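# Separate the phone from its case on the table

## Task

Remove the phone from its case and set both down on the table with a gap of at least one finger's width between them; they must stay that way without the robot holding them, and the grippers must release and move away at the end.

## Robot and tools

Robot: two arms, left_arm and right_arm, each with six revolute joints and a parallel gripper. The names are labels only; they do not match the left or right side of any picture. Avoid hard contact between the arms, since a collision can end the scene. A loose object may occasionally be nudged by an outside push.

Frame: every pose printed in a result is in one shared scene frame. Origin is on the table surface midway between the arms, +x points forward over the table, +z points up, and left_arm sits on the +y side. Each state line, left_arm: ... | right_arm: ..., gives end_effector_position in metres and end_effector_quat_wxyz. The printed hand position can be off from the real one, more so when the arm is stretched far. The gripper fingers extend along the gripper's +z axis and close along its y axis; end_effector_position is the point between the pads, roughly 1 cm short of the fingertips.

Tool execute_actions, argument actions: a list holding zero or one item, plus optional pictures (boolean; images come by default).
- Empty list {"actions": []}: only reports the current state.
- Move: {"rows": [...], "steps": n}, n from 1 to 15 (default 15), each step lasting 1/30 s. rows holds 1 to 15 rows; one row is used per step and the final row repeats if rows run out.
- Wait: {"steps": n} with no rows, n up to 300; nothing new is commanded and the result arrives once that many steps have elapsed since the previous result (thinking time counts).
A refused call sends nothing at all.

Row layout: one flat list of 14 numbers covering both arms every time, even if one arm is idle. Order: left_arm waist, shoulder, elbow, wrist pitch, wrist yaw, wrist roll, gripper opening; then the same seven for right_arm. The six joint values are absolute target angles in radians, in the same convention the Joint positions line prints (not offsets). Stated ranges per arm: waist -2.618 to 3.054, shoulder 0.000 to 3.142, elbow 0.000 to 3.142, wrist pitch -1.571 to 1.571, wrist yaw -1.571 to 1.571, wrist roll -2.094 to 2.094. The true ends may differ from these by up to 0.036 rad either way. A call is rejected if a target exceeds a stated end by more than 0.036 rad and is also further out than that joint's last reported angle. A target beyond the real end is clipped to it, and the result then reports "joint sent to its limit" (possibly about an earlier move still running); absence of that message does not prove there is room left. The gripper value is an absolute opening on a scale from -1 (closed) to +1 (fully open).

Motion limits: per step, each joint's target is kept within a fixed lead of its measured angle (waist 0.202, shoulder 0.258, elbow 0.238, wrist pitch 0.573, wrist yaw and wrist roll 0.522 rad), and if the targets would move the gripper more than 70 mm from where it is, they are all scaled toward the current angles. Distant targets therefore take several actions. Between calls the arms keep heading to the last row sent, stopping once everything is nearly still or a step is HELD; after that only a new action makes them move further or press harder. Fingers already opening or closing keep going.

Result lines: Joint positions and Joint velocities list, per arm, the six joints (rad, rad/s) then the finger-pad gap (m, m/s; 0.094 m is fully open). grip_measured is the measured opening on the commanded -1..+1 scale; each gripper may read off by about 1 mm, constantly within a scene. Away from the extremes, the fingers are driven to where grip_measured would equal your command, so to hold something command about 0.03 below its grip_measured (less for a gentler grip). Pads push up to roughly 50 to 62 N each, less on thin parts under about 2 mm, with a brief higher spike at contact. "joint command not followed" means a clearance check altered or blocked some joint targets; the rest of the row still ran. HELD flags steps where your row was partly or wholly not sent.

Motor heat: holding loads warms motors. A MOTOR HOT warning appears from 75 °C. At 90 °C that arm halts for 10 s (that threshold is then disabled 5 minutes, after which 90 °C or more halts it again); at 100 °C the arm and gripper go limp and the arm drops. Both are reported as OVER-TEMPERATURE FAULT. Avoid long heavy holds.

Tool zoom_image: camera (one of cam_head_left, cam_head_right, cam_high, cam_low, cam_left_wrist, cam_right_wrist) and region [x0, y0, x1, y1] in pixels of that camera's latest 504x504 image, top-left origin, no larger than 504 by 504. It returns a magnified crop. The head, high and low cameras are pinhole with radial distortion; the wrist cameras are fisheye.

Tool finished_scene: scene, an integer, the number of the scene being closed. It is final and reports whether the goal was met; the goal must still hold after the call. Answering without any tool call ends everything.

Cautions: never let rigid objects leave the table, avoid drops, slips, slams and forceful pushes, keep motion smooth, release both objects so they rest on their own, and move the grippers clear before finishing.

Each tool is called after ">>>" as name(argument=value, ...) on one line, values as JSON.

## Session

>>> execute_actions(actions=[])

Scene clock: 0.00 s of 4200.00 s.
left_arm: end_effector_position=(+0.3523, +0.3121, +0.3978) grip_measured=+1.000 end_effector_quat_wxyz=(+0.412, +0.061, +0.721, +0.555) | right_arm: end_effector_position=(+0.1961, -0.1058, +0.2576) grip_measured=+1.000 end_effector_quat_wxyz=(+0.618, -0.506, +0.573, +0.182)
Joint positions: left_arm=[-0.348  1.386  1.283  0.008 -1.07   0.933  0.094] | right_arm=[-0.092  0.623  0.559 -0.36  -1.145 -0.826  0.094]
Joint velocities: left_arm=[-0.007 -0.002  0.007 -0.037 -0.007 -0.037  0.   ] | right_arm=[-0.012  0.017  0.007 -0.051 -0.037  0.066  0.   ]

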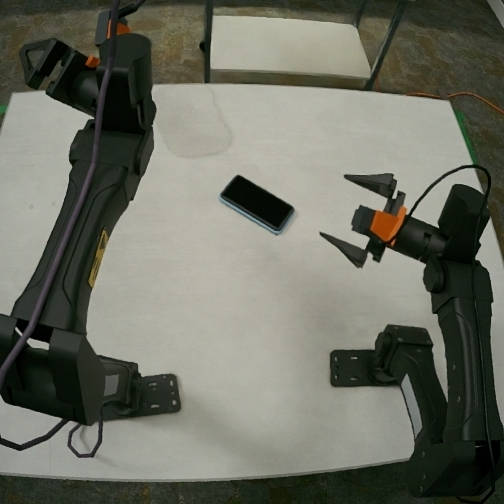

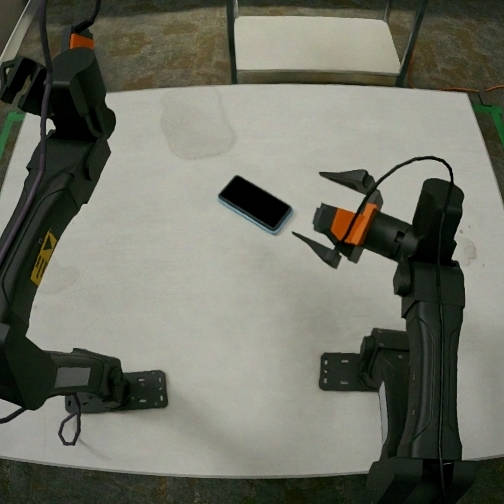

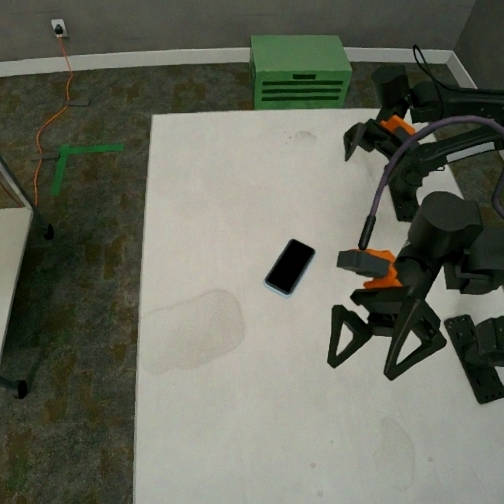

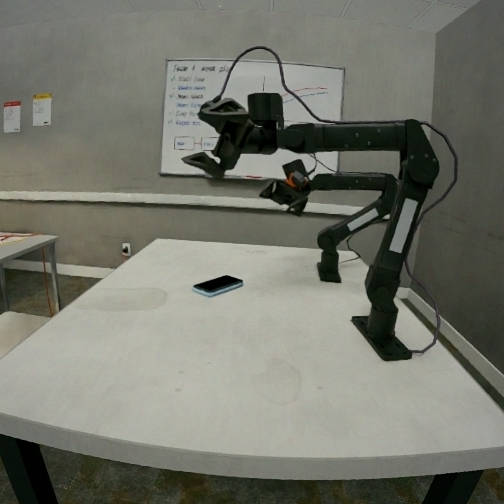

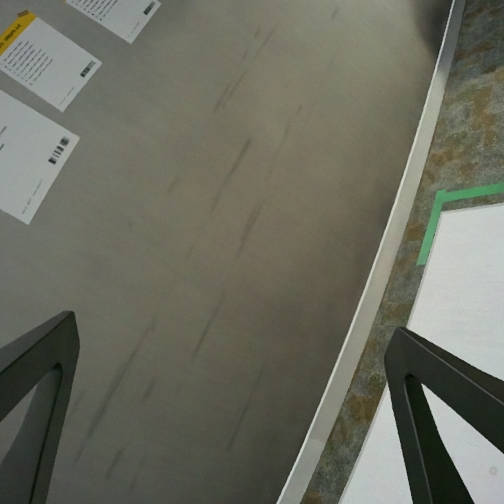

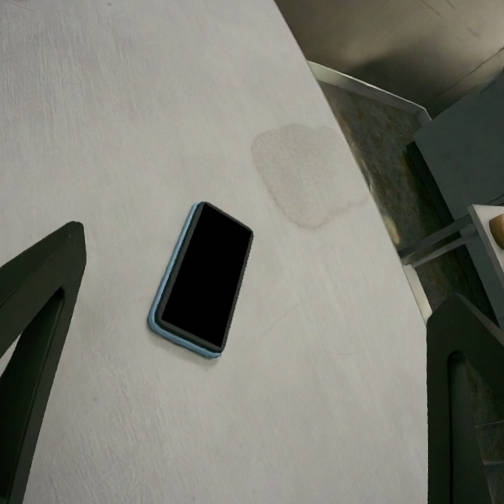

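>>> zoom_image(camera="cam_low", region=[170, 250, 270, 320])

>>> zoom_image(camera="cam_right_wrist", region=[120, 180, 280, 380])

>>> zoom_image(camera="cam_head_left", region=[200, 160, 310, 250])

Region (170, 250, 270, 320) of cam_low's 504x504 image, scaled by 5.040, with more detail than that image has; it fills the top 353 rows of this view, and the rest is white.

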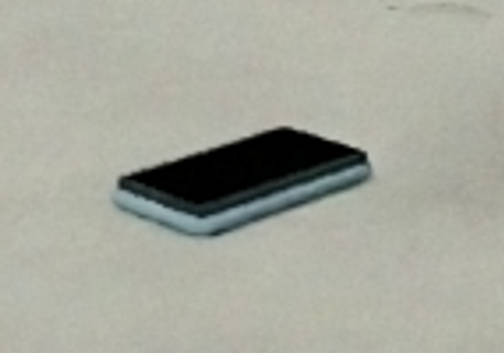

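Region (120, 180, 280, 380) of cam_right_wrist's 504x504 image, scaled by 2.520, with more detail than that image has; it fills the left 403 columns of this view, and the rest is white.

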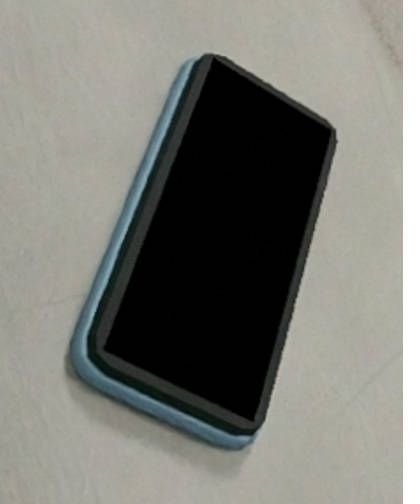

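Region (200, 160, 310, 250) of cam_head_left's 504x504 image, scaled by 4.582, with more detail than that image has; it fills the top 412 rows of this view, and the rest is white.

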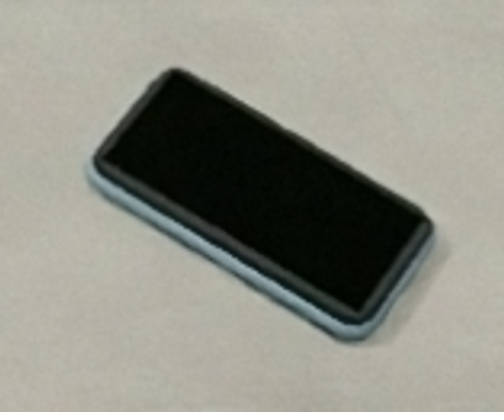

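>>> execute_actions(actions=[{"rows": [[-0.348, 1.386, 1.283, 0.008, -1.07, 0.933, 1, 0.5, 1.6, 1.3, -1.27, 0, 0, 1]], "steps": 15}], pictures=false)

>>> execute_actions(actions=[{"steps": 60}])

Scene clock: 86.47 s of 4200.00 s.
left_arm: end_effector_position=(+0.3523, +0.3121, +0.3978) grip_measured=+1.000 end_effector_quat_wxyz=(+0.412, +0.061, +0.720, +0.555) | right_arm: end_effector_position=(+0.2486, -0.1012, +0.1036) grip_measured=+1.000 end_effector_quat_wxyz=(-0.000, -0.231, +0.972, +0.039)
Joint positions: left_arm=[-0.348  1.386  1.283  0.008 -1.07   0.933  0.094] | right_arm=[ 0.5    1.65   1.29  -1.196 -0.076 -0.042  0.094]
Joint velocities: left_arm=[-0.007 -0.002  0.007 -0.051 -0.007  0.081  0.   ] | right_arm=[ 0.022  0.056 -0.012 -0.505  0.535  0.168  0.   ]
Steps of this call (steps 1 to 90: nothing new was sent; then 82.97 s passed at rest; steps 91 to 105: all 15 steps of this action). Readings (joint positions):
91: left_arm=[-0.348 1.386 1.283 0.008 -1.070 0.933] | right_arm=[-0.055 0.655 0.601 -0.455 -1.064 -0.747]
92: left_arm=[-0.348 1.386 1.283 0.008 -1.070 0.933] | right_arm=[0.020 0.732 0.678 -0.572 -0.962 -0.647]
94: left_arm=[-0.348 1.386 1.283 0.008 -1.070 0.933] | right_arm=[0.170 0.916 0.847 -0.782 -0.757 -0.446]
98: left_arm=[-0.348 1.386 1.283 0.008 -1.070 0.933] | right_arm=[0.439 1.290 1.171 -1.070 -0.363 -0.184]
105: the state above

Scene clock: 88.47 s of 4200.00 s.
left_arm: end_effector_position=(+0.3523, +0.3121, +0.3978) grip_measured=+1.000 end_effector_quat_wxyz=(+0.412, +0.061, +0.720, +0.555) | right_arm: end_effector_position=(+0.2392, -0.1195, +0.1106) grip_measured=+1.000 end_effector_quat_wxyz=(-0.012, -0.213, +0.977, -0.000)
Joint positions: left_arm=[-0.348  1.386  1.283  0.008 -1.07   0.933  0.094] | right_arm=[ 0.5    1.622  1.29  -1.263 -0.005 -0.006  0.094]
Joint velocities: left_arm=[ 0.002  0.007 -0.017  0.007  0.037 -0.007  0.   ] | right_arm=[-0.022  0.002  0.002 -0.007  0.051  0.022  0.   ]
Steps of this call (steps 1 to 30: the robot went on to your last target; steps 31 to 60: nothing new was sent). Readings (joint positions):
1: left_arm=[-0.348 1.386 1.283 0.008 -1.070 0.933] | right_arm=[0.500 1.649 1.290 -1.210 -0.060 -0.035]
2: left_arm=[-0.348 1.386 1.283 0.008 -1.070 0.933] | right_arm=[0.500 1.643 1.290 -1.221 -0.049 -0.029]
4: left_arm=[-0.348 1.386 1.283 0.008 -1.070 0.933] | right_arm=[0.500 1.630 1.290 -1.237 -0.032 -0.021]
8: left_arm=[-0.348 1.386 1.283 0.008 -1.070 0.933] | right_arm=[0.500 1.622 1.290 -1.255 -0.015 -0.012]
60: the state above
All arms were judged still, so your last target was given up. Only a new action makes them travel on or press farther. Fingers that are still opening or closing keep moving.

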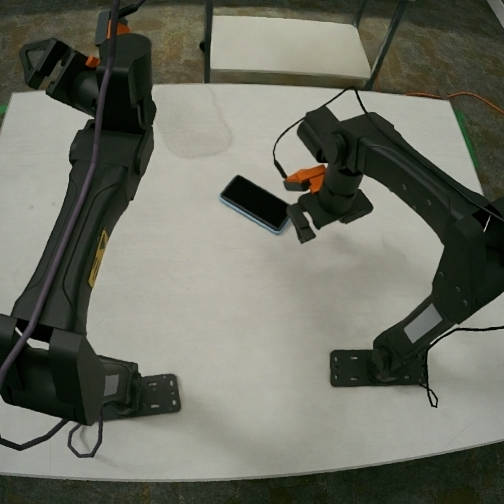

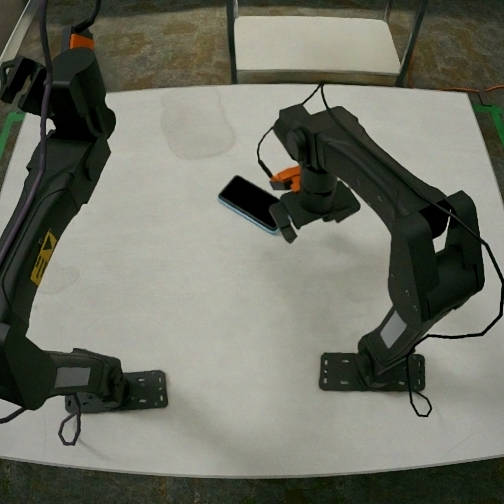

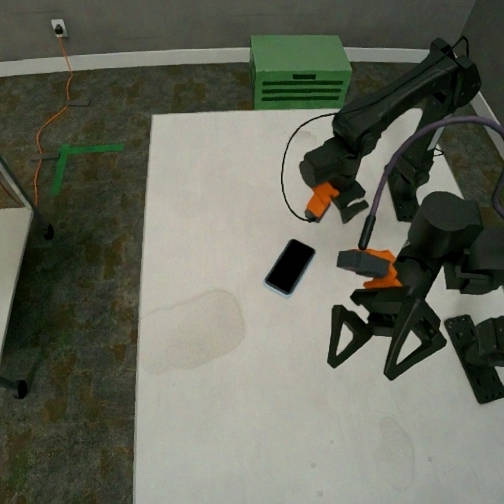

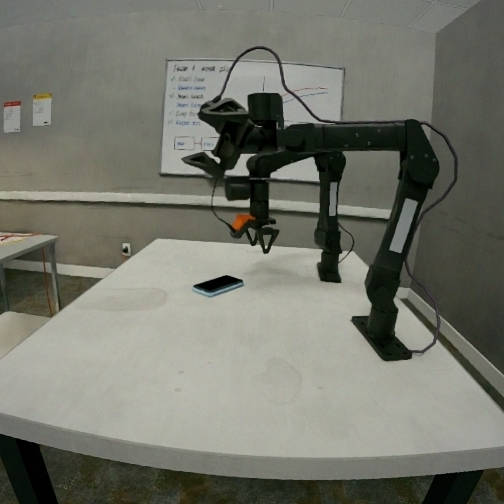

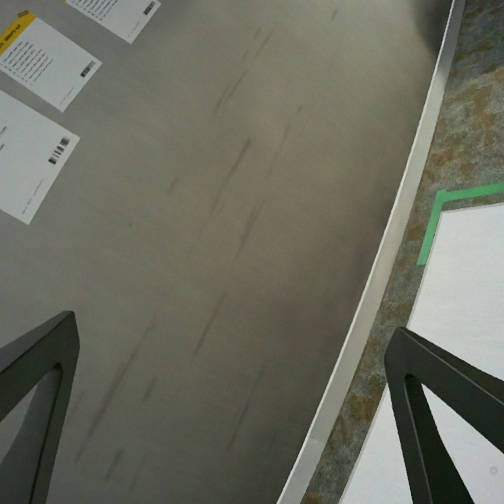

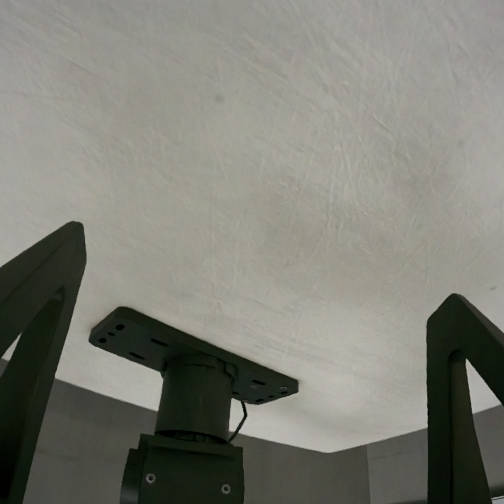

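>>> execute_actions(actions=[{"rows": [[-0.348, 1.386, 1.283, 0.008, -1.07, 0.933, 1, 0.503, 1.63, 1.34, -1.278, 0, 0, 1],[-0.348, 1.386, 1.283, 0.008, -1.07, 0.933, 1, 0.507, 1.665, 1.385, -1.286, 0, 0, 1],[-0.348, 1.386, 1.283, 0.008, -1.07, 0.933, 1, 0.51, 1.70, 1.43, -1.295, 0, 0, 1],[-0.348, 1.386, 1.283, 0.008, -1.07, 0.933, 1, 0.513, 1.735, 1.475, -1.303, 0, 0, 1],[-0.348, 1.386, 1.283, 0.008, -1.07, 0.933, 1, 0.517, 1.77, 1.52, -1.312, 0, 0, 1],[-0.348, 1.386, 1.283, 0.008, -1.07, 0.933, 1, 0.52, 1.805, 1.565, -1.32, 0, 0, 1],[-0.348, 1.386, 1.283, 0.008, -1.07, 0.933, 1, 0.523, 1.84, 1.61, -1.328, 0, 0, 1],[-0.348, 1.386, 1.283, 0.008, -1.07, 0.933, 1, 0.527, 1.875, 1.655, -1.337, 0, 0, 1],[-0.348, 1.386, 1.283, 0.008, -1.07, 0.933, 1, 0.53, 1.91, 1.70, -1.345, 0, 0, 1],[-0.348, 1.386, 1.283, 0.008, -1.07, 0.933, 1, 0.533, 1.945, 1.745, -1.353, 0, 0, 1],[-0.348, 1.386, 1.283, 0.008, -1.07, 0.933, 1, 0.537, 1.98, 1.79, -1.362, 0, 0, 1],[-0.348, 1.386, 1.283, 0.008, -1.07, 0.933, 1, 0.54, 2.015, 1.835, -1.37, 0, 0, 1],[-0.348, 1.386, 1.283, 0.008, -1.07, 0.933, 1, 0.543, 2.05, 1.88, -1.378, 0, 0, 1],[-0.348, 1.386, 1.283, 0.008, -1.07, 0.933, 1, 0.547, 2.08, 1.92, -1.387, 0, 0, 1],[-0.348, 1.386, 1.283, 0.008, -1.07, 0.933, 1, 0.55, 2.1, 1.95, -1.395, 0, 0, 1]], "steps": 15}], pictures=false)

>>> execute_actions(actions=[{"steps": 30}])

Scene clock: 158.20 s of 4200.00 s.
left_arm: end_effector_position=(+0.3523, +0.3121, +0.3978) grip_measured=+1.000 end_effector_quat_wxyz=(+0.412, +0.061, +0.720, +0.555) | right_arm: end_effector_position=(+0.3452, -0.0567, +0.1153) grip_measured=+1.000 end_effector_quat_wxyz=(+0.012, -0.230, +0.973, +0.004)
Joint positions: left_arm=[-0.348  1.386  1.283  0.008 -1.07   0.933  0.094] | right_arm=[ 0.535  2.055  1.86  -1.35  -0.003 -0.006  0.094]
Joint velocities: left_arm=[-0.012 -0.022 -0.022  0.022  0.007 -0.11   0.   ] | right_arm=[ 0.11   0.906  1.053 -0.139 -0.022  0.066  0.   ]
Steps of this call (steps 1 to 90: nothing new was sent; then 66.23 s passed at rest; steps 91 to 105: all 15 steps of this action). Readings (joint positions):
91: left_arm=[-0.348 1.386 1.283 0.008 -1.070 0.933] | right_arm=[0.500 1.623 1.291 -1.264 -0.005 -0.006]
92: left_arm=[-0.348 1.386 1.283 0.008 -1.070 0.933] | right_arm=[0.500 1.629 1.303 -1.274 -0.005 -0.006]
94: left_arm=[-0.348 1.386 1.283 0.008 -1.070 0.933] | right_arm=[0.500 1.668 1.367 -1.300 -0.005 -0.006]
98: left_arm=[-0.348 1.386 1.283 0.008 -1.070 0.933] | right_arm=[0.509 1.804 1.554 -1.314 -0.003 -0.006]
105: the state above

Scene clock: 159.20 s of 4200.00 s.
left_arm: end_effector_position=(+0.3523, +0.3121, +0.3978) grip_measured=+1.000 end_effector_quat_wxyz=(+0.412, +0.061, +0.720, +0.555) | right_arm: end_effector_position=(+0.3451, -0.0527, +0.1059) grip_measured=+1.000 end_effector_quat_wxyz=(-0.010, -0.235, +0.972, -0.001)
Joint positions: left_arm=[-0.348  1.386  1.283  0.008 -1.07   0.933  0.094] | right_arm=[ 0.544  2.112  1.909 -1.387 -0.003 -0.006  0.094]
Joint velocities: left_arm=[-0.002 -0.012 -0.007 -0.022  0.022  0.007  0.   ] | right_arm=[ 0.012  0.017 -0.017  0.066 -0.022 -0.037  0.   ]
Steps of this call (steps 1 to 30: the robot went on to your last target). Readings (joint positions):
1: left_arm=[-0.348 1.386 1.283 0.008 -1.070 0.933] | right_arm=[0.538 2.080 1.888 -1.350 -0.003 -0.006]
2: left_arm=[-0.348 1.386 1.283 0.008 -1.070 0.933] | right_arm=[0.541 2.097 1.903 -1.350 -0.003 -0.006]
4: left_arm=[-0.348 1.386 1.283 0.008 -1.070 0.933] | right_arm=[0.543 2.110 1.909 -1.356 -0.003 -0.006]
8: left_arm=[-0.348 1.386 1.283 0.008 -1.070 0.933] | right_arm=[0.544 2.112 1.909 -1.375 -0.003 -0.006]
30: the state above
All arms were judged still, so your last target was given up. Only a new action makes them travel on or press farther. Fingers that are still opening or closing keep moving.

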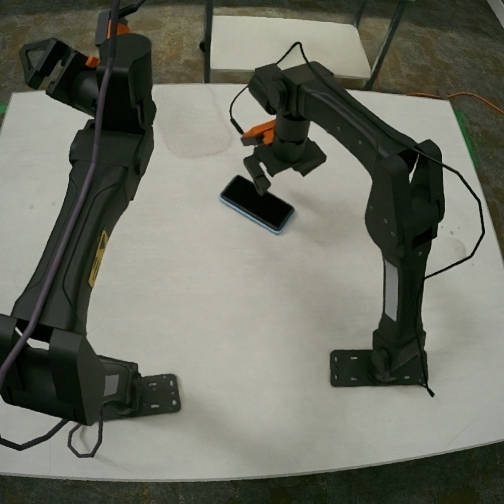

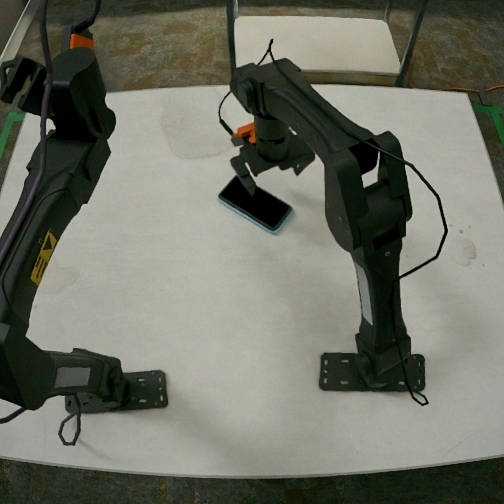

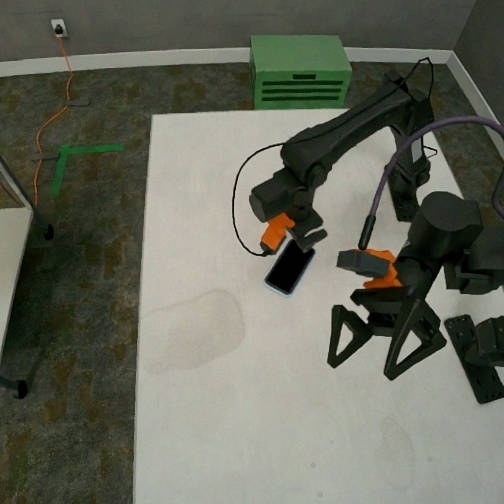

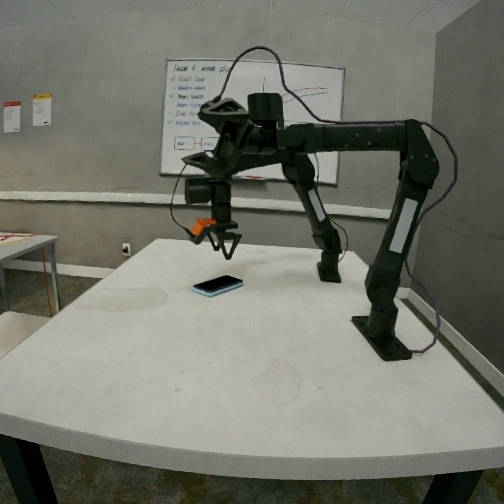

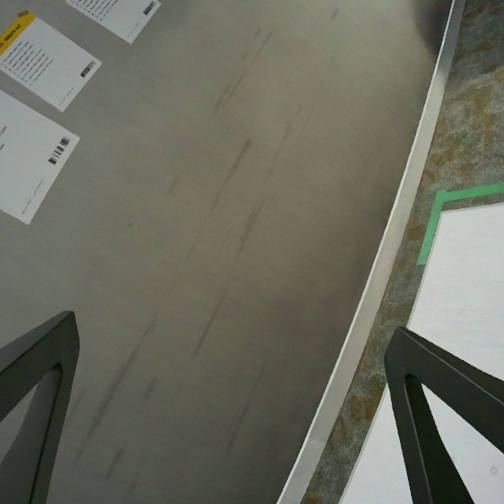

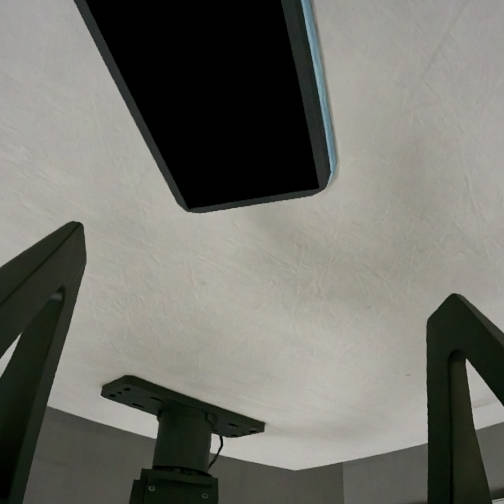

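>>> execute_actions(actions=[{"rows": [[-0.348, 1.386, 1.283, 0.008, -1.07, 0.933, 1, 0.56, 2.12, 1.975, -1.398, 0, -0.05, 1],[-0.348, 1.386, 1.283, 0.008, -1.07, 0.933, 1, 0.568, 2.14, 2.0, -1.40, 0, -0.10, 1],[-0.348, 1.386, 1.283, 0.008, -1.07, 0.933, 1, 0.576, 2.16, 2.025, -1.403, 0, -0.15, 1],[-0.348, 1.386, 1.283, 0.008, -1.07, 0.933, 1, 0.585, 2.18, 2.05, -1.406, 0, -0.20, 1],[-0.348, 1.386, 1.283, 0.008, -1.07, 0.933, 1, 0.594, 2.20, 2.075, -1.409, 0, -0.25, 1],[-0.348, 1.386, 1.283, 0.008, -1.07, 0.933, 1, 0.603, 2.22, 2.10, -1.412, 0, -0.30, 1],[-0.348, 1.386, 1.283, 0.008, -1.07, 0.933, 1, 0.612, 2.24, 2.125, -1.415, 0, -0.35, 1],[-0.348, 1.386, 1.283, 0.008, -1.07, 0.933, 1, 0.62, 2.255, 2.145, -1.418, 0, -0.40, 1],[-0.348, 1.386, 1.283, 0.008, -1.07, 0.933, 1, 0.628, 2.27, 2.165, -1.42, 0, -0.43, 1]], "steps": 15}], pictures=false)

>>> execute_actions(actions=[{"steps": 20}])

Scene clock: 207.43 s of 4200.00 s.
left_arm: end_effector_position=(+0.3523, +0.3121, +0.3978) grip_measured=+1.000 end_effector_quat_wxyz=(+0.412, +0.061, +0.720, +0.555) | right_arm: end_effector_position=(+0.3638, +0.0001, +0.0930) grip_measured=+1.000 end_effector_quat_wxyz=(+0.005, -0.452, +0.892, +0.000)
Joint positions: left_arm=[-0.348  1.386  1.283  0.008 -1.07   0.933  0.094] | right_arm=[ 0.632  2.278  2.126 -1.408  0.001 -0.382  0.094]
Joint velocities: left_arm=[ 0.007  0.022 -0.007  0.007 -0.051  0.022  0.   ] | right_arm=[-0.027  0.027  0.012 -0.037  0.007 -0.33   0.   ]
Steps of this call (steps 1 to 90: nothing new was sent; then 44.73 s passed at rest; steps 91 to 105: all 15 steps of this action). Readings (joint positions):
91: left_arm=[-0.348 1.386 1.283 0.008 -1.070 0.933] | right_arm=[0.544 2.114 1.914 -1.391 -0.003 -0.012]
92: left_arm=[-0.348 1.386 1.283 0.008 -1.070 0.933] | right_arm=[0.546 2.120 1.928 -1.397 -0.002 -0.026]
94: left_arm=[-0.348 1.386 1.283 0.008 -1.070 0.933] | right_arm=[0.554 2.143 1.975 -1.403 -0.000 -0.075]
98: left_arm=[-0.348 1.386 1.283 0.008 -1.070 0.933] | right_arm=[0.589 2.212 2.080 -1.406 0.001 -0.221]
105: the state above

Scene clock: 208.10 s of 4200.00 s.
left_arm: end_effector_position=(+0.3523, +0.3121, +0.3978) grip_measured=+1.000 end_effector_quat_wxyz=(+0.412, +0.061, +0.720, +0.555) | right_arm: end_effector_position=(+0.3632, -0.0005, +0.0928) grip_measured=+1.000 end_effector_quat_wxyz=(+0.003, -0.470, +0.883, -0.000)
Joint positions: left_arm=[-0.348  1.386  1.283  0.008 -1.07   0.933  0.094] | right_arm=[ 0.632  2.279  2.126 -1.411  0.001 -0.423  0.094]
Joint velocities: left_arm=[-0.002 -0.002  0.002  0.007  0.022  0.051  0.   ] | right_arm=[ 0.007  0.007 -0.012  0.007  0.007  0.022  0.   ]
Steps of this call (steps 1 to 20: the robot went on to your last target). Readings (joint positions):
1: left_arm=[-0.348 1.386 1.283 0.008 -1.070 0.933] | right_arm=[0.632 2.279 2.126 -1.409 0.001 -0.390]
2: left_arm=[-0.348 1.386 1.283 0.008 -1.070 0.933] | right_arm=[0.632 2.279 2.126 -1.409 0.001 -0.397]
4: left_arm=[-0.348 1.386 1.283 0.008 -1.070 0.933] | right_arm=[0.632 2.279 2.126 -1.410 0.001 -0.406]
8: left_arm=[-0.348 1.386 1.283 0.008 -1.070 0.933] | right_arm=[0.632 2.279 2.126 -1.411 0.001 -0.417]
20: the state above

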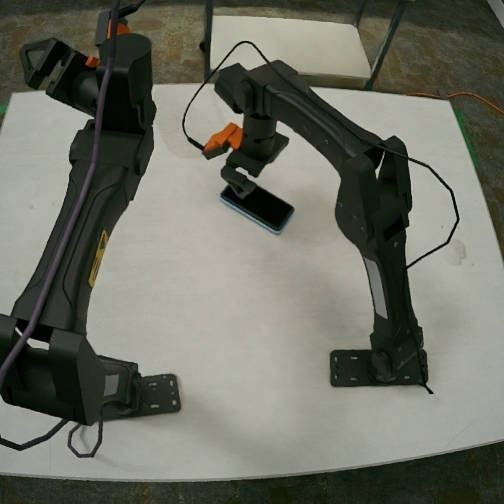

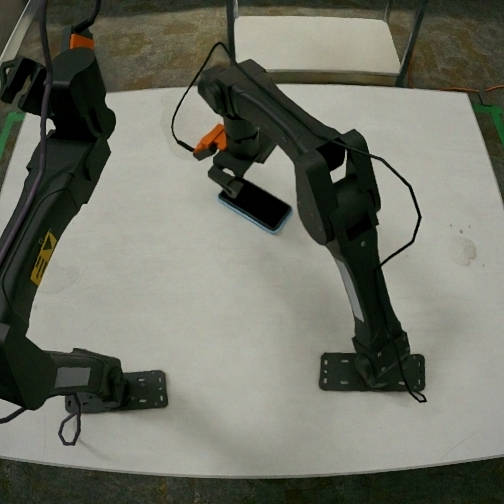

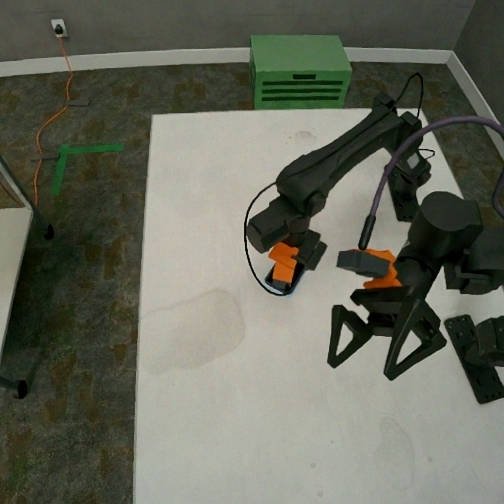

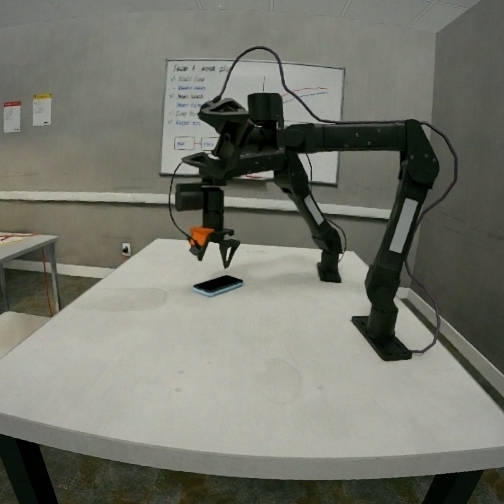

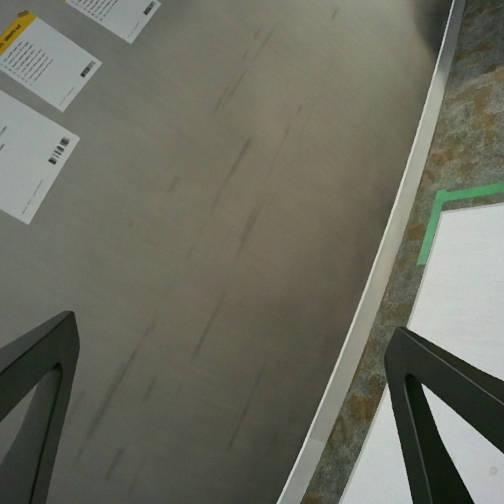

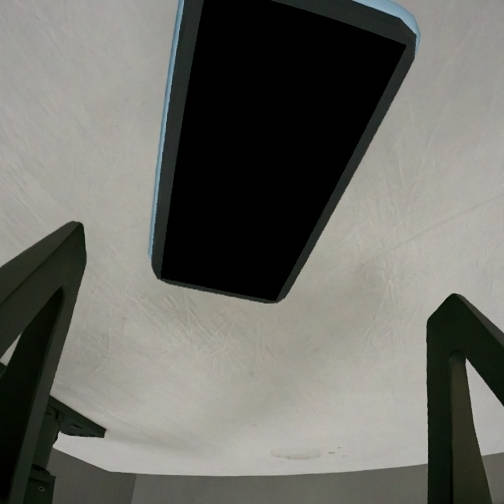

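>>> execute_actions(actions=[{"rows": [[-0.348, 1.386, 1.283, 0.008, -1.07, 0.933, 1, 0.632, 2.268, 2.14, -1.40, 0, -0.42, 1],[-0.348, 1.386, 1.283, 0.008, -1.07, 0.933, 1, 0.636, 2.266, 2.115, -1.38, 0, -0.41, 1],[-0.348, 1.386, 1.283, 0.008, -1.07, 0.933, 1, 0.64, 2.264, 2.09, -1.36, 0, -0.40, 1],[-0.348, 1.386, 1.283, 0.008, -1.07, 0.933, 1, 0.644, 2.262, 2.065, -1.34, 0, -0.385, 1],[-0.348, 1.386, 1.283, 0.008, -1.07, 0.933, 1, 0.648, 2.26, 2.04, -1.32, 0, -0.37, 1],[-0.348, 1.386, 1.283, 0.008, -1.07, 0.933, 1, 0.651, 2.259, 2.015, -1.30, 0, -0.36, 1],[-0.348, 1.386, 1.283, 0.008, -1.07, 0.933, 1, 0.654, 2.258, 1.99, -1.275, 0, -0.345, 1],[-0.348, 1.386, 1.283, 0.008, -1.07, 0.933, 1, 0.656, 2.257, 1.965, -1.25, 0, -0.335, 1]], "steps": 15}], pictures=false)

>>> execute_actions(actions=[{"steps": 20}])

Scene clock: 249.13 s of 4200.00 s.
left_arm: end_effector_position=(+0.3523, +0.3121, +0.3978) grip_measured=+1.000 end_effector_quat_wxyz=(+0.412, +0.061, +0.720, +0.555) | right_arm: end_effector_position=(+0.3545, +0.0036, +0.0549) grip_measured=+1.000 end_effector_quat_wxyz=(-0.007, -0.446, +0.895, -0.001)
Joint positions: left_arm=[-0.348  1.386  1.283  0.008 -1.07   0.933  0.094] | right_arm=[ 0.65   2.276  1.972 -1.28   0.001 -0.35   0.094]
Joint velocities: left_arm=[-0.002 -0.022 -0.027 -0.051  0.051 -0.007  0.   ] | right_arm=[-0.007  0.002 -0.027  0.154 -0.051  0.081  0.   ]
Steps of this call (steps 1 to 15: the robot went on to your last target; steps 16 to 100: nothing new was sent; then 37.20 s passed at rest; steps 101 to 115: all 15 steps of this action). Readings (joint positions):
101: left_arm=[-0.348 1.386 1.283 0.008 -1.070 0.933] | right_arm=[0.632 2.279 2.126 -1.411 0.001 -0.424]
102: left_arm=[-0.348 1.386 1.283 0.008 -1.070 0.933] | right_arm=[0.632 2.279 2.126 -1.410 0.001 -0.422]
104: left_arm=[-0.348 1.386 1.283 0.008 -1.070 0.933] | right_arm=[0.632 2.278 2.115 -1.391 0.001 -0.415]
108: left_arm=[-0.348 1.386 1.283 0.008 -1.070 0.933] | right_arm=[0.638 2.273 2.029 -1.329 0.001 -0.381]
115: the state above

Scene clock: 249.80 s of 4200.00 s.
left_arm: end_effector_position=(+0.3523, +0.3121, +0.3978) grip_measured=+1.000 end_effector_quat_wxyz=(+0.412, +0.061, +0.720, +0.555) | right_arm: end_effector_position=(+0.3583, +0.0060, +0.0548) grip_measured=+1.000 end_effector_quat_wxyz=(+0.002, -0.442, +0.897, -0.000)
Joint positions: left_arm=[-0.348  1.386  1.283  0.008 -1.07   0.933  0.094] | right_arm=[ 0.65   2.276  1.972 -1.262  0.001 -0.341  0.094]
Joint velocities: left_arm=[ 0.002 -0.007 -0.022  0.037  0.022 -0.037  0.   ] | right_arm=[ 0.007 -0.007 -0.002  0.007 -0.051 -0.007  0.   ]
Steps of this call (steps 1 to 20: the robot went on to your last target). Readings (joint positions):
1: left_arm=[-0.348 1.386 1.283 0.008 -1.070 0.933] | right_arm=[0.650 2.276 1.972 -1.275 0.001 -0.348]
2: left_arm=[-0.348 1.386 1.283 0.008 -1.070 0.933] | right_arm=[0.650 2.276 1.972 -1.272 0.001 -0.347]
4: left_arm=[-0.348 1.386 1.283 0.008 -1.070 0.933] | right_arm=[0.650 2.276 1.972 -1.268 0.001 -0.345]
8: left_arm=[-0.348 1.386 1.283 0.008 -1.070 0.933] | right_arm=[0.650 2.276 1.972 -1.264 0.001 -0.343]
20: the state above

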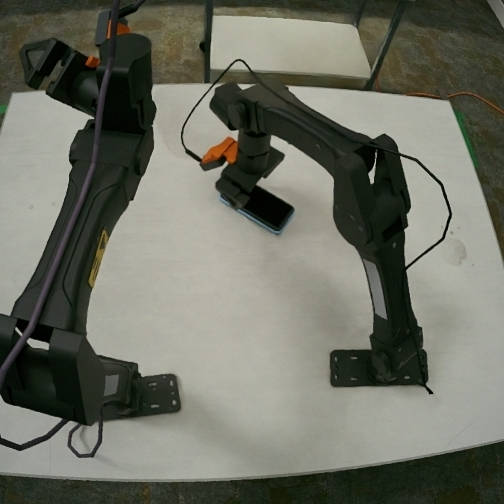

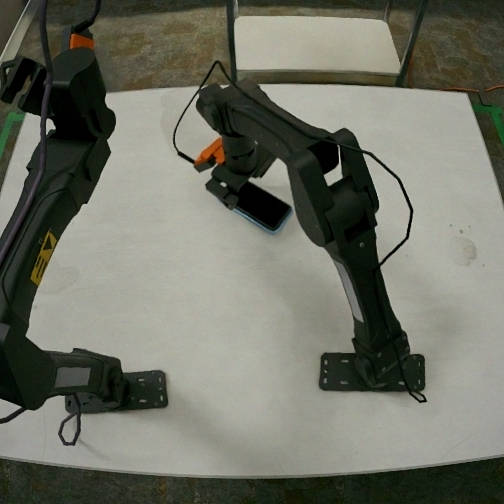

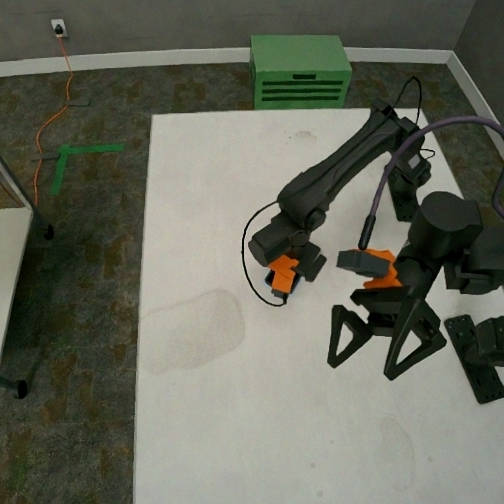

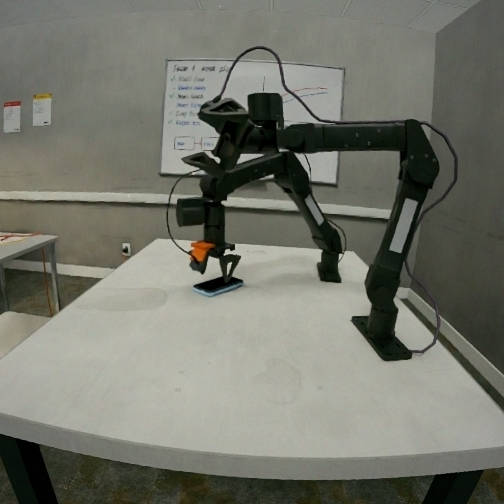

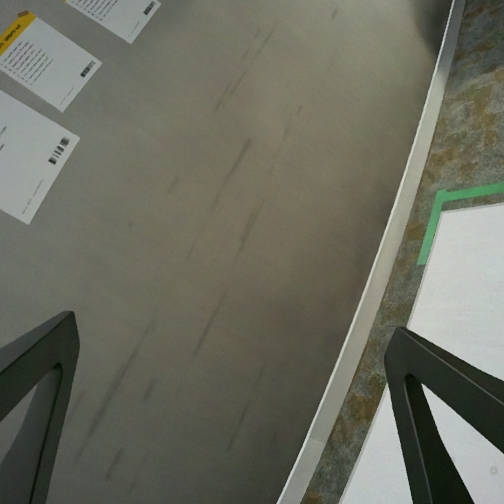

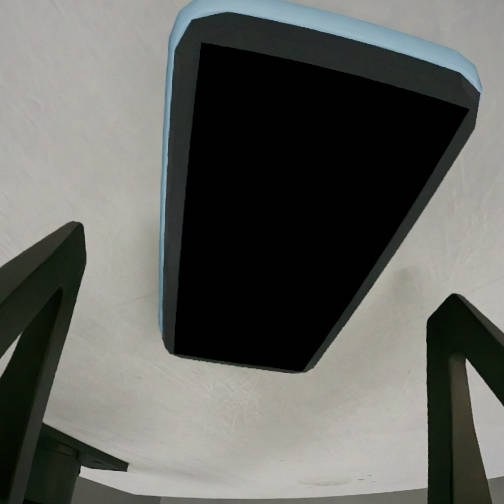

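>>> execute_actions(actions=[{"rows": [[-0.348, 1.386, 1.283, 0.008, -1.07, 0.933, 1, 0.648, 2.25, 1.945, -1.24, 0, -0.338, 1],[-0.348, 1.386, 1.283, 0.008, -1.07, 0.933, 1, 0.644, 2.24, 1.92, -1.225, 0, -0.338, 1],[-0.348, 1.386, 1.283, 0.008, -1.07, 0.933, 1, 0.64, 2.23, 1.895, -1.21, 0, -0.338, 1],[-0.348, 1.386, 1.283, 0.008, -1.07, 0.933, 1, 0.637, 2.22, 1.87, -1.195, 0, -0.338, 1],[-0.348, 1.386, 1.283, 0.008, -1.07, 0.933, 1, 0.634, 2.21, 1.845, -1.18, 0, -0.338, 1],[-0.348, 1.386, 1.283, 0.008, -1.07, 0.933, 1, 0.631, 2.20, 1.82, -1.165, 0, -0.338, 1],[-0.348, 1.386, 1.283, 0.008, -1.07, 0.933, 1, 0.628, 2.19, 1.795, -1.15, 0, -0.338, 1],[-0.348, 1.386, 1.283, 0.008, -1.07, 0.933, 1, 0.626, 2.18, 1.77, -1.135, 0, -0.338, 1],[-0.348, 1.386, 1.283, 0.008, -1.07, 0.933, 1, 0.624, 2.172, 1.744, -1.12, 0, -0.338, 1]], "steps": 15}], pictures=false)

>>> execute_actions(actions=[{"steps": 20}])

Scene clock: 295.57 s of 4200.00 s.
left_arm: end_effector_position=(+0.3523, +0.3121, +0.3978) grip_measured=+1.000 end_effector_quat_wxyz=(+0.412, +0.061, +0.720, +0.555) | right_arm: end_effector_position=(+0.3392, -0.0168, +0.0300) grip_measured=+1.000 end_effector_quat_wxyz=(-0.016, -0.432, +0.901, -0.002)
Joint positions: left_arm=[-0.348  1.386  1.283  0.008 -1.07   0.933  0.094] | right_arm=[ 0.629  2.207  1.756 -1.152  0.001 -0.341  0.094]
Joint velocities: left_arm=[ 0.007 -0.002  0.007  0.007 -0.007 -0.022  0.   ] | right_arm=[ 0.007  0.007  0.007  0.139 -0.022 -0.037  0.   ]
Steps of this call (steps 1 to 15: the robot went on to your last target; steps 16 to 100: nothing new was sent; then 41.93 s passed at rest; steps 101 to 115: all 15 steps of this action). Readings (joint positions):
101: left_arm=[-0.348 1.386 1.283 0.008 -1.070 0.933] | right_arm=[0.650 2.276 1.972 -1.261 0.001 -0.341]
102: left_arm=[-0.348 1.386 1.283 0.008 -1.070 0.933] | right_arm=[0.650 2.274 1.965 -1.253 0.001 -0.341]
104: left_arm=[-0.348 1.386 1.283 0.008 -1.070 0.933] | right_arm=[0.650 2.260 1.929 -1.232 0.001 -0.341]
108: left_arm=[-0.348 1.386 1.283 0.008 -1.070 0.933] | right_arm=[0.643 2.225 1.827 -1.192 0.001 -0.341]
115: the state above

Scene clock: 296.23 s of 4200.00 s.
left_arm: end_effector_position=(+0.3523, +0.3121, +0.3978) grip_measured=+1.000 end_effector_quat_wxyz=(+0.412, +0.061, +0.720, +0.555) | right_arm: end_effector_position=(+0.3439, -0.0138, +0.0319) grip_measured=+1.000 end_effector_quat_wxyz=(-0.003, -0.433, +0.902, -0.001)
Joint positions: left_arm=[-0.348  1.386  1.283  0.008 -1.07   0.933  0.094] | right_arm=[ 0.629  2.202  1.756 -1.131  0.001 -0.341  0.094]
Joint velocities: left_arm=[ 0.002  0.007 -0.007 -0.007 -0.037  0.007  0.   ] | right_arm=[-0.007 -0.002  0.007  0.007 -0.007 -0.022  0.   ]
Steps of this call (steps 1 to 20: the robot went on to your last target). Readings (joint positions):
1: left_arm=[-0.348 1.386 1.283 0.008 -1.070 0.933] | right_arm=[0.629 2.206 1.756 -1.147 0.001 -0.341]
2: left_arm=[-0.348 1.386 1.283 0.008 -1.070 0.933] | right_arm=[0.629 2.206 1.756 -1.144 0.001 -0.341]
4: left_arm=[-0.348 1.386 1.283 0.008 -1.070 0.933] | right_arm=[0.629 2.204 1.756 -1.139 0.001 -0.341]
8: left_arm=[-0.348 1.386 1.283 0.008 -1.070 0.933] | right_arm=[0.629 2.202 1.756 -1.134 0.001 -0.341]
20: the state above

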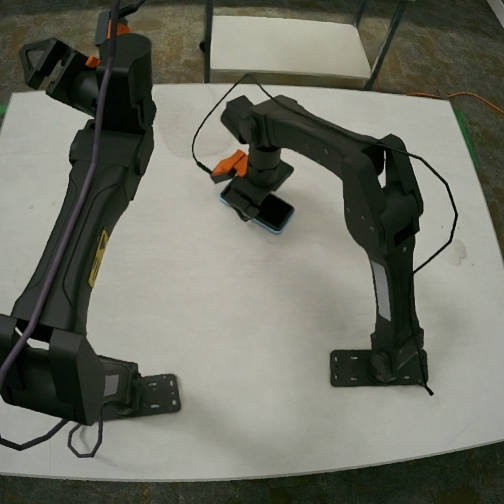

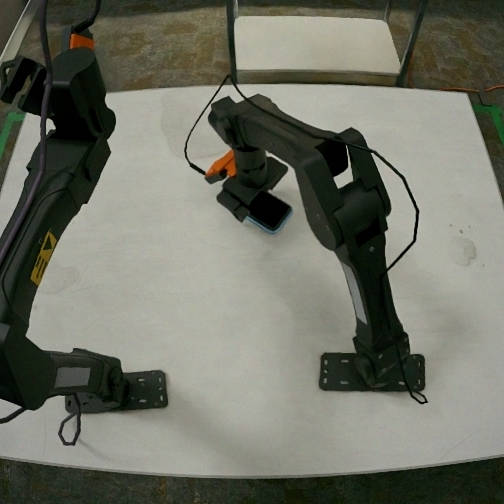

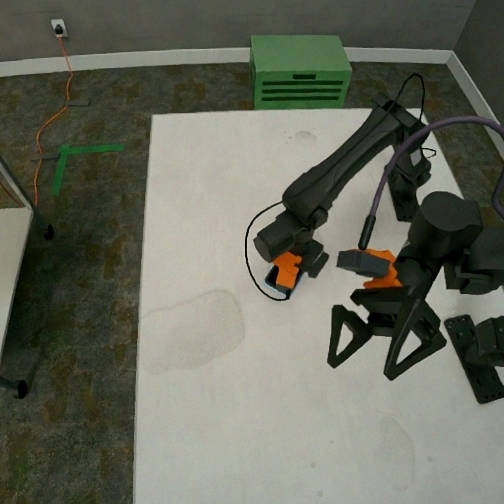

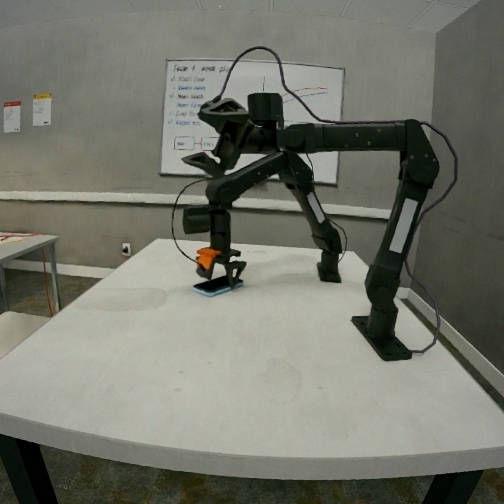

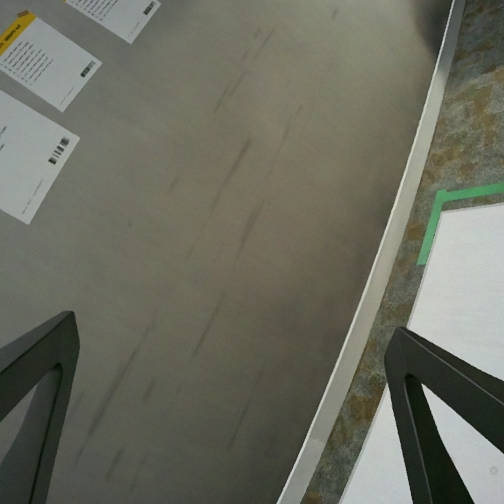

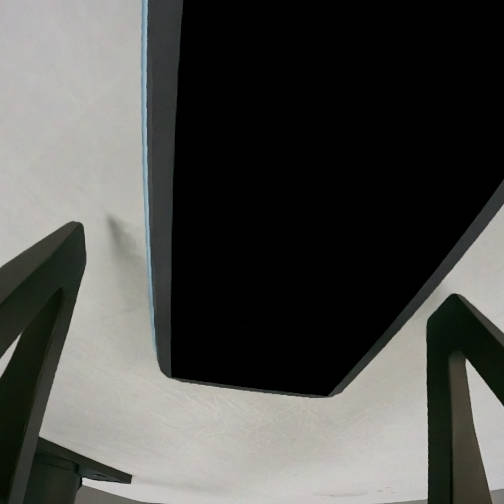

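>>> zoom_image(camera="cam_low", region=[180, 240, 260, 305])

Region (180, 240, 260, 305) of cam_low's 504x504 image, scaled by 6.300, with more detail than that image has; it fills the top 410 rows of this view, and the rest is white.

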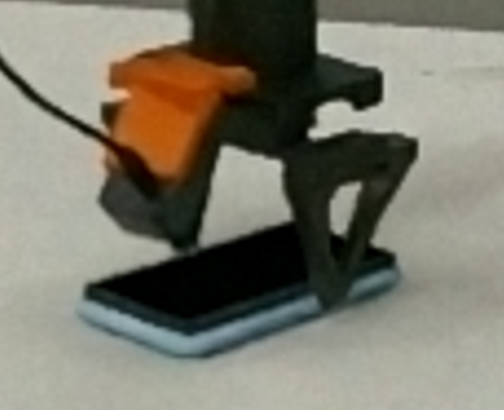

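>>> execute_actions(actions=[{"rows": [[-0.348, 1.386, 1.283, 0.008, -1.07, 0.933, 1, 0.618, 2.172, 1.744, -1.12, 0, -0.345, 1],[-0.348, 1.386, 1.283, 0.008, -1.07, 0.933, 1, 0.613, 2.172, 1.744, -1.12, 0, -0.35, 1],[-0.348, 1.386, 1.283, 0.008, -1.07, 0.933, 1, 0.608, 2.172, 1.744, -1.12, 0, -0.355, 1]], "steps": 15}])

Scene clock: 327.37 s of 4200.00 s.
left_arm: end_effector_position=(+0.3523, +0.3121, +0.3978) grip_measured=+1.000 end_effector_quat_wxyz=(+0.412, +0.061, +0.720, +0.555) | right_arm: end_effector_position=(+0.3472, -0.0193, +0.0319) grip_measured=+1.000 end_effector_quat_wxyz=(-0.003, -0.429, +0.903, -0.001)
Joint positions: left_arm=[-0.348  1.386  1.283  0.008 -1.07   0.934  0.094] | right_arm=[ 0.614  2.202  1.756 -1.131  0.001 -0.348  0.094]
Joint velocities: left_arm=[-0.002 -0.017  0.002 -0.066 -0.051 -0.037  0.   ] | right_arm=[-0.002  0.002 -0.007  0.007 -0.007  0.022  0.   ]
Steps of this call (steps 1 to 15: the robot went on to your last target; steps 16 to 100: nothing new was sent; then 27.30 s passed at rest; steps 101 to 115: all 15 steps of this action). Readings (joint positions):
101: left_arm=[-0.348 1.386 1.283 0.008 -1.070 0.934] | right_arm=[0.629 2.202 1.756 -1.131 0.001 -0.341]
102: left_arm=[-0.348 1.386 1.283 0.008 -1.070 0.934] | right_arm=[0.629 2.202 1.756 -1.131 0.001 -0.342]
104: left_arm=[-0.348 1.386 1.283 0.008 -1.070 0.934] | right_arm=[0.626 2.202 1.756 -1.131 0.001 -0.344]
108: left_arm=[-0.348 1.386 1.283 0.008 -1.070 0.934] | right_arm=[0.616 2.202 1.756 -1.131 0.001 -0.346]
115: the state above

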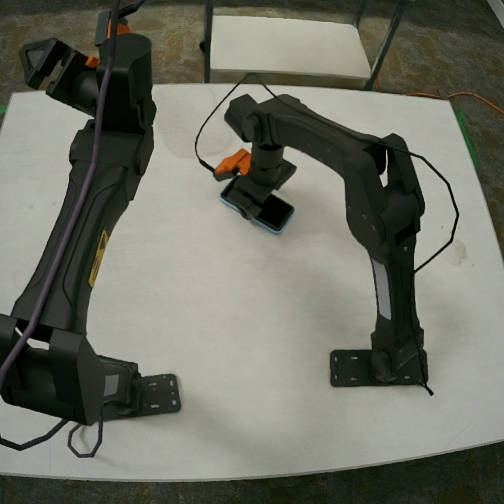

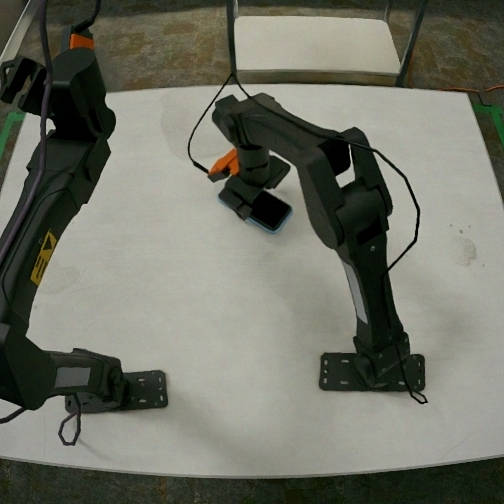

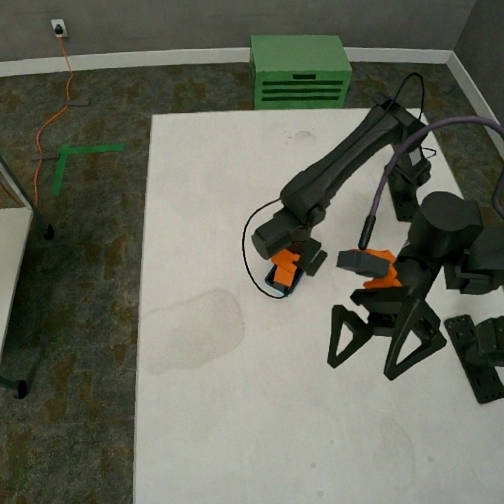

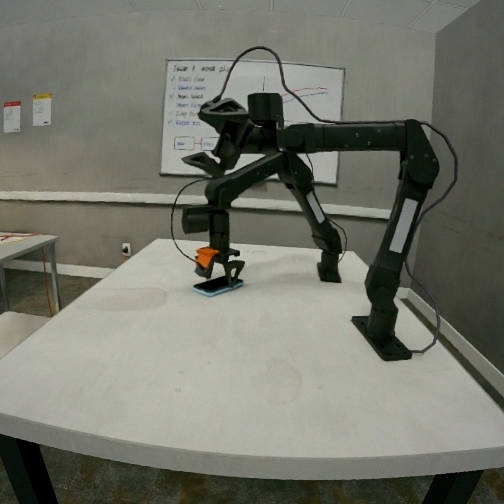

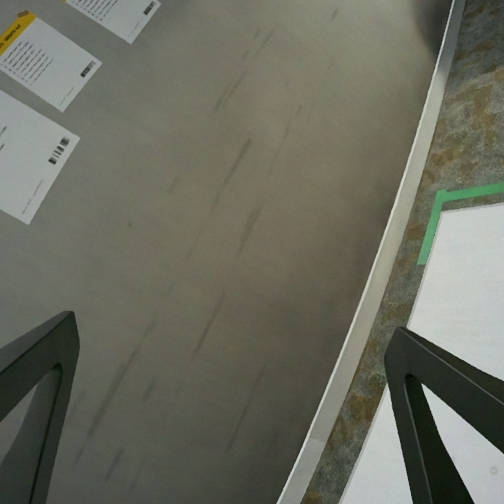

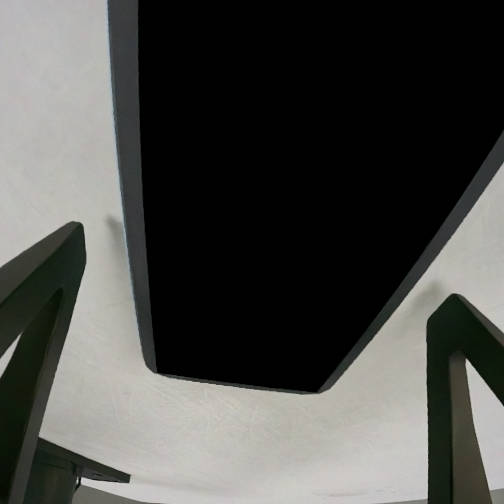

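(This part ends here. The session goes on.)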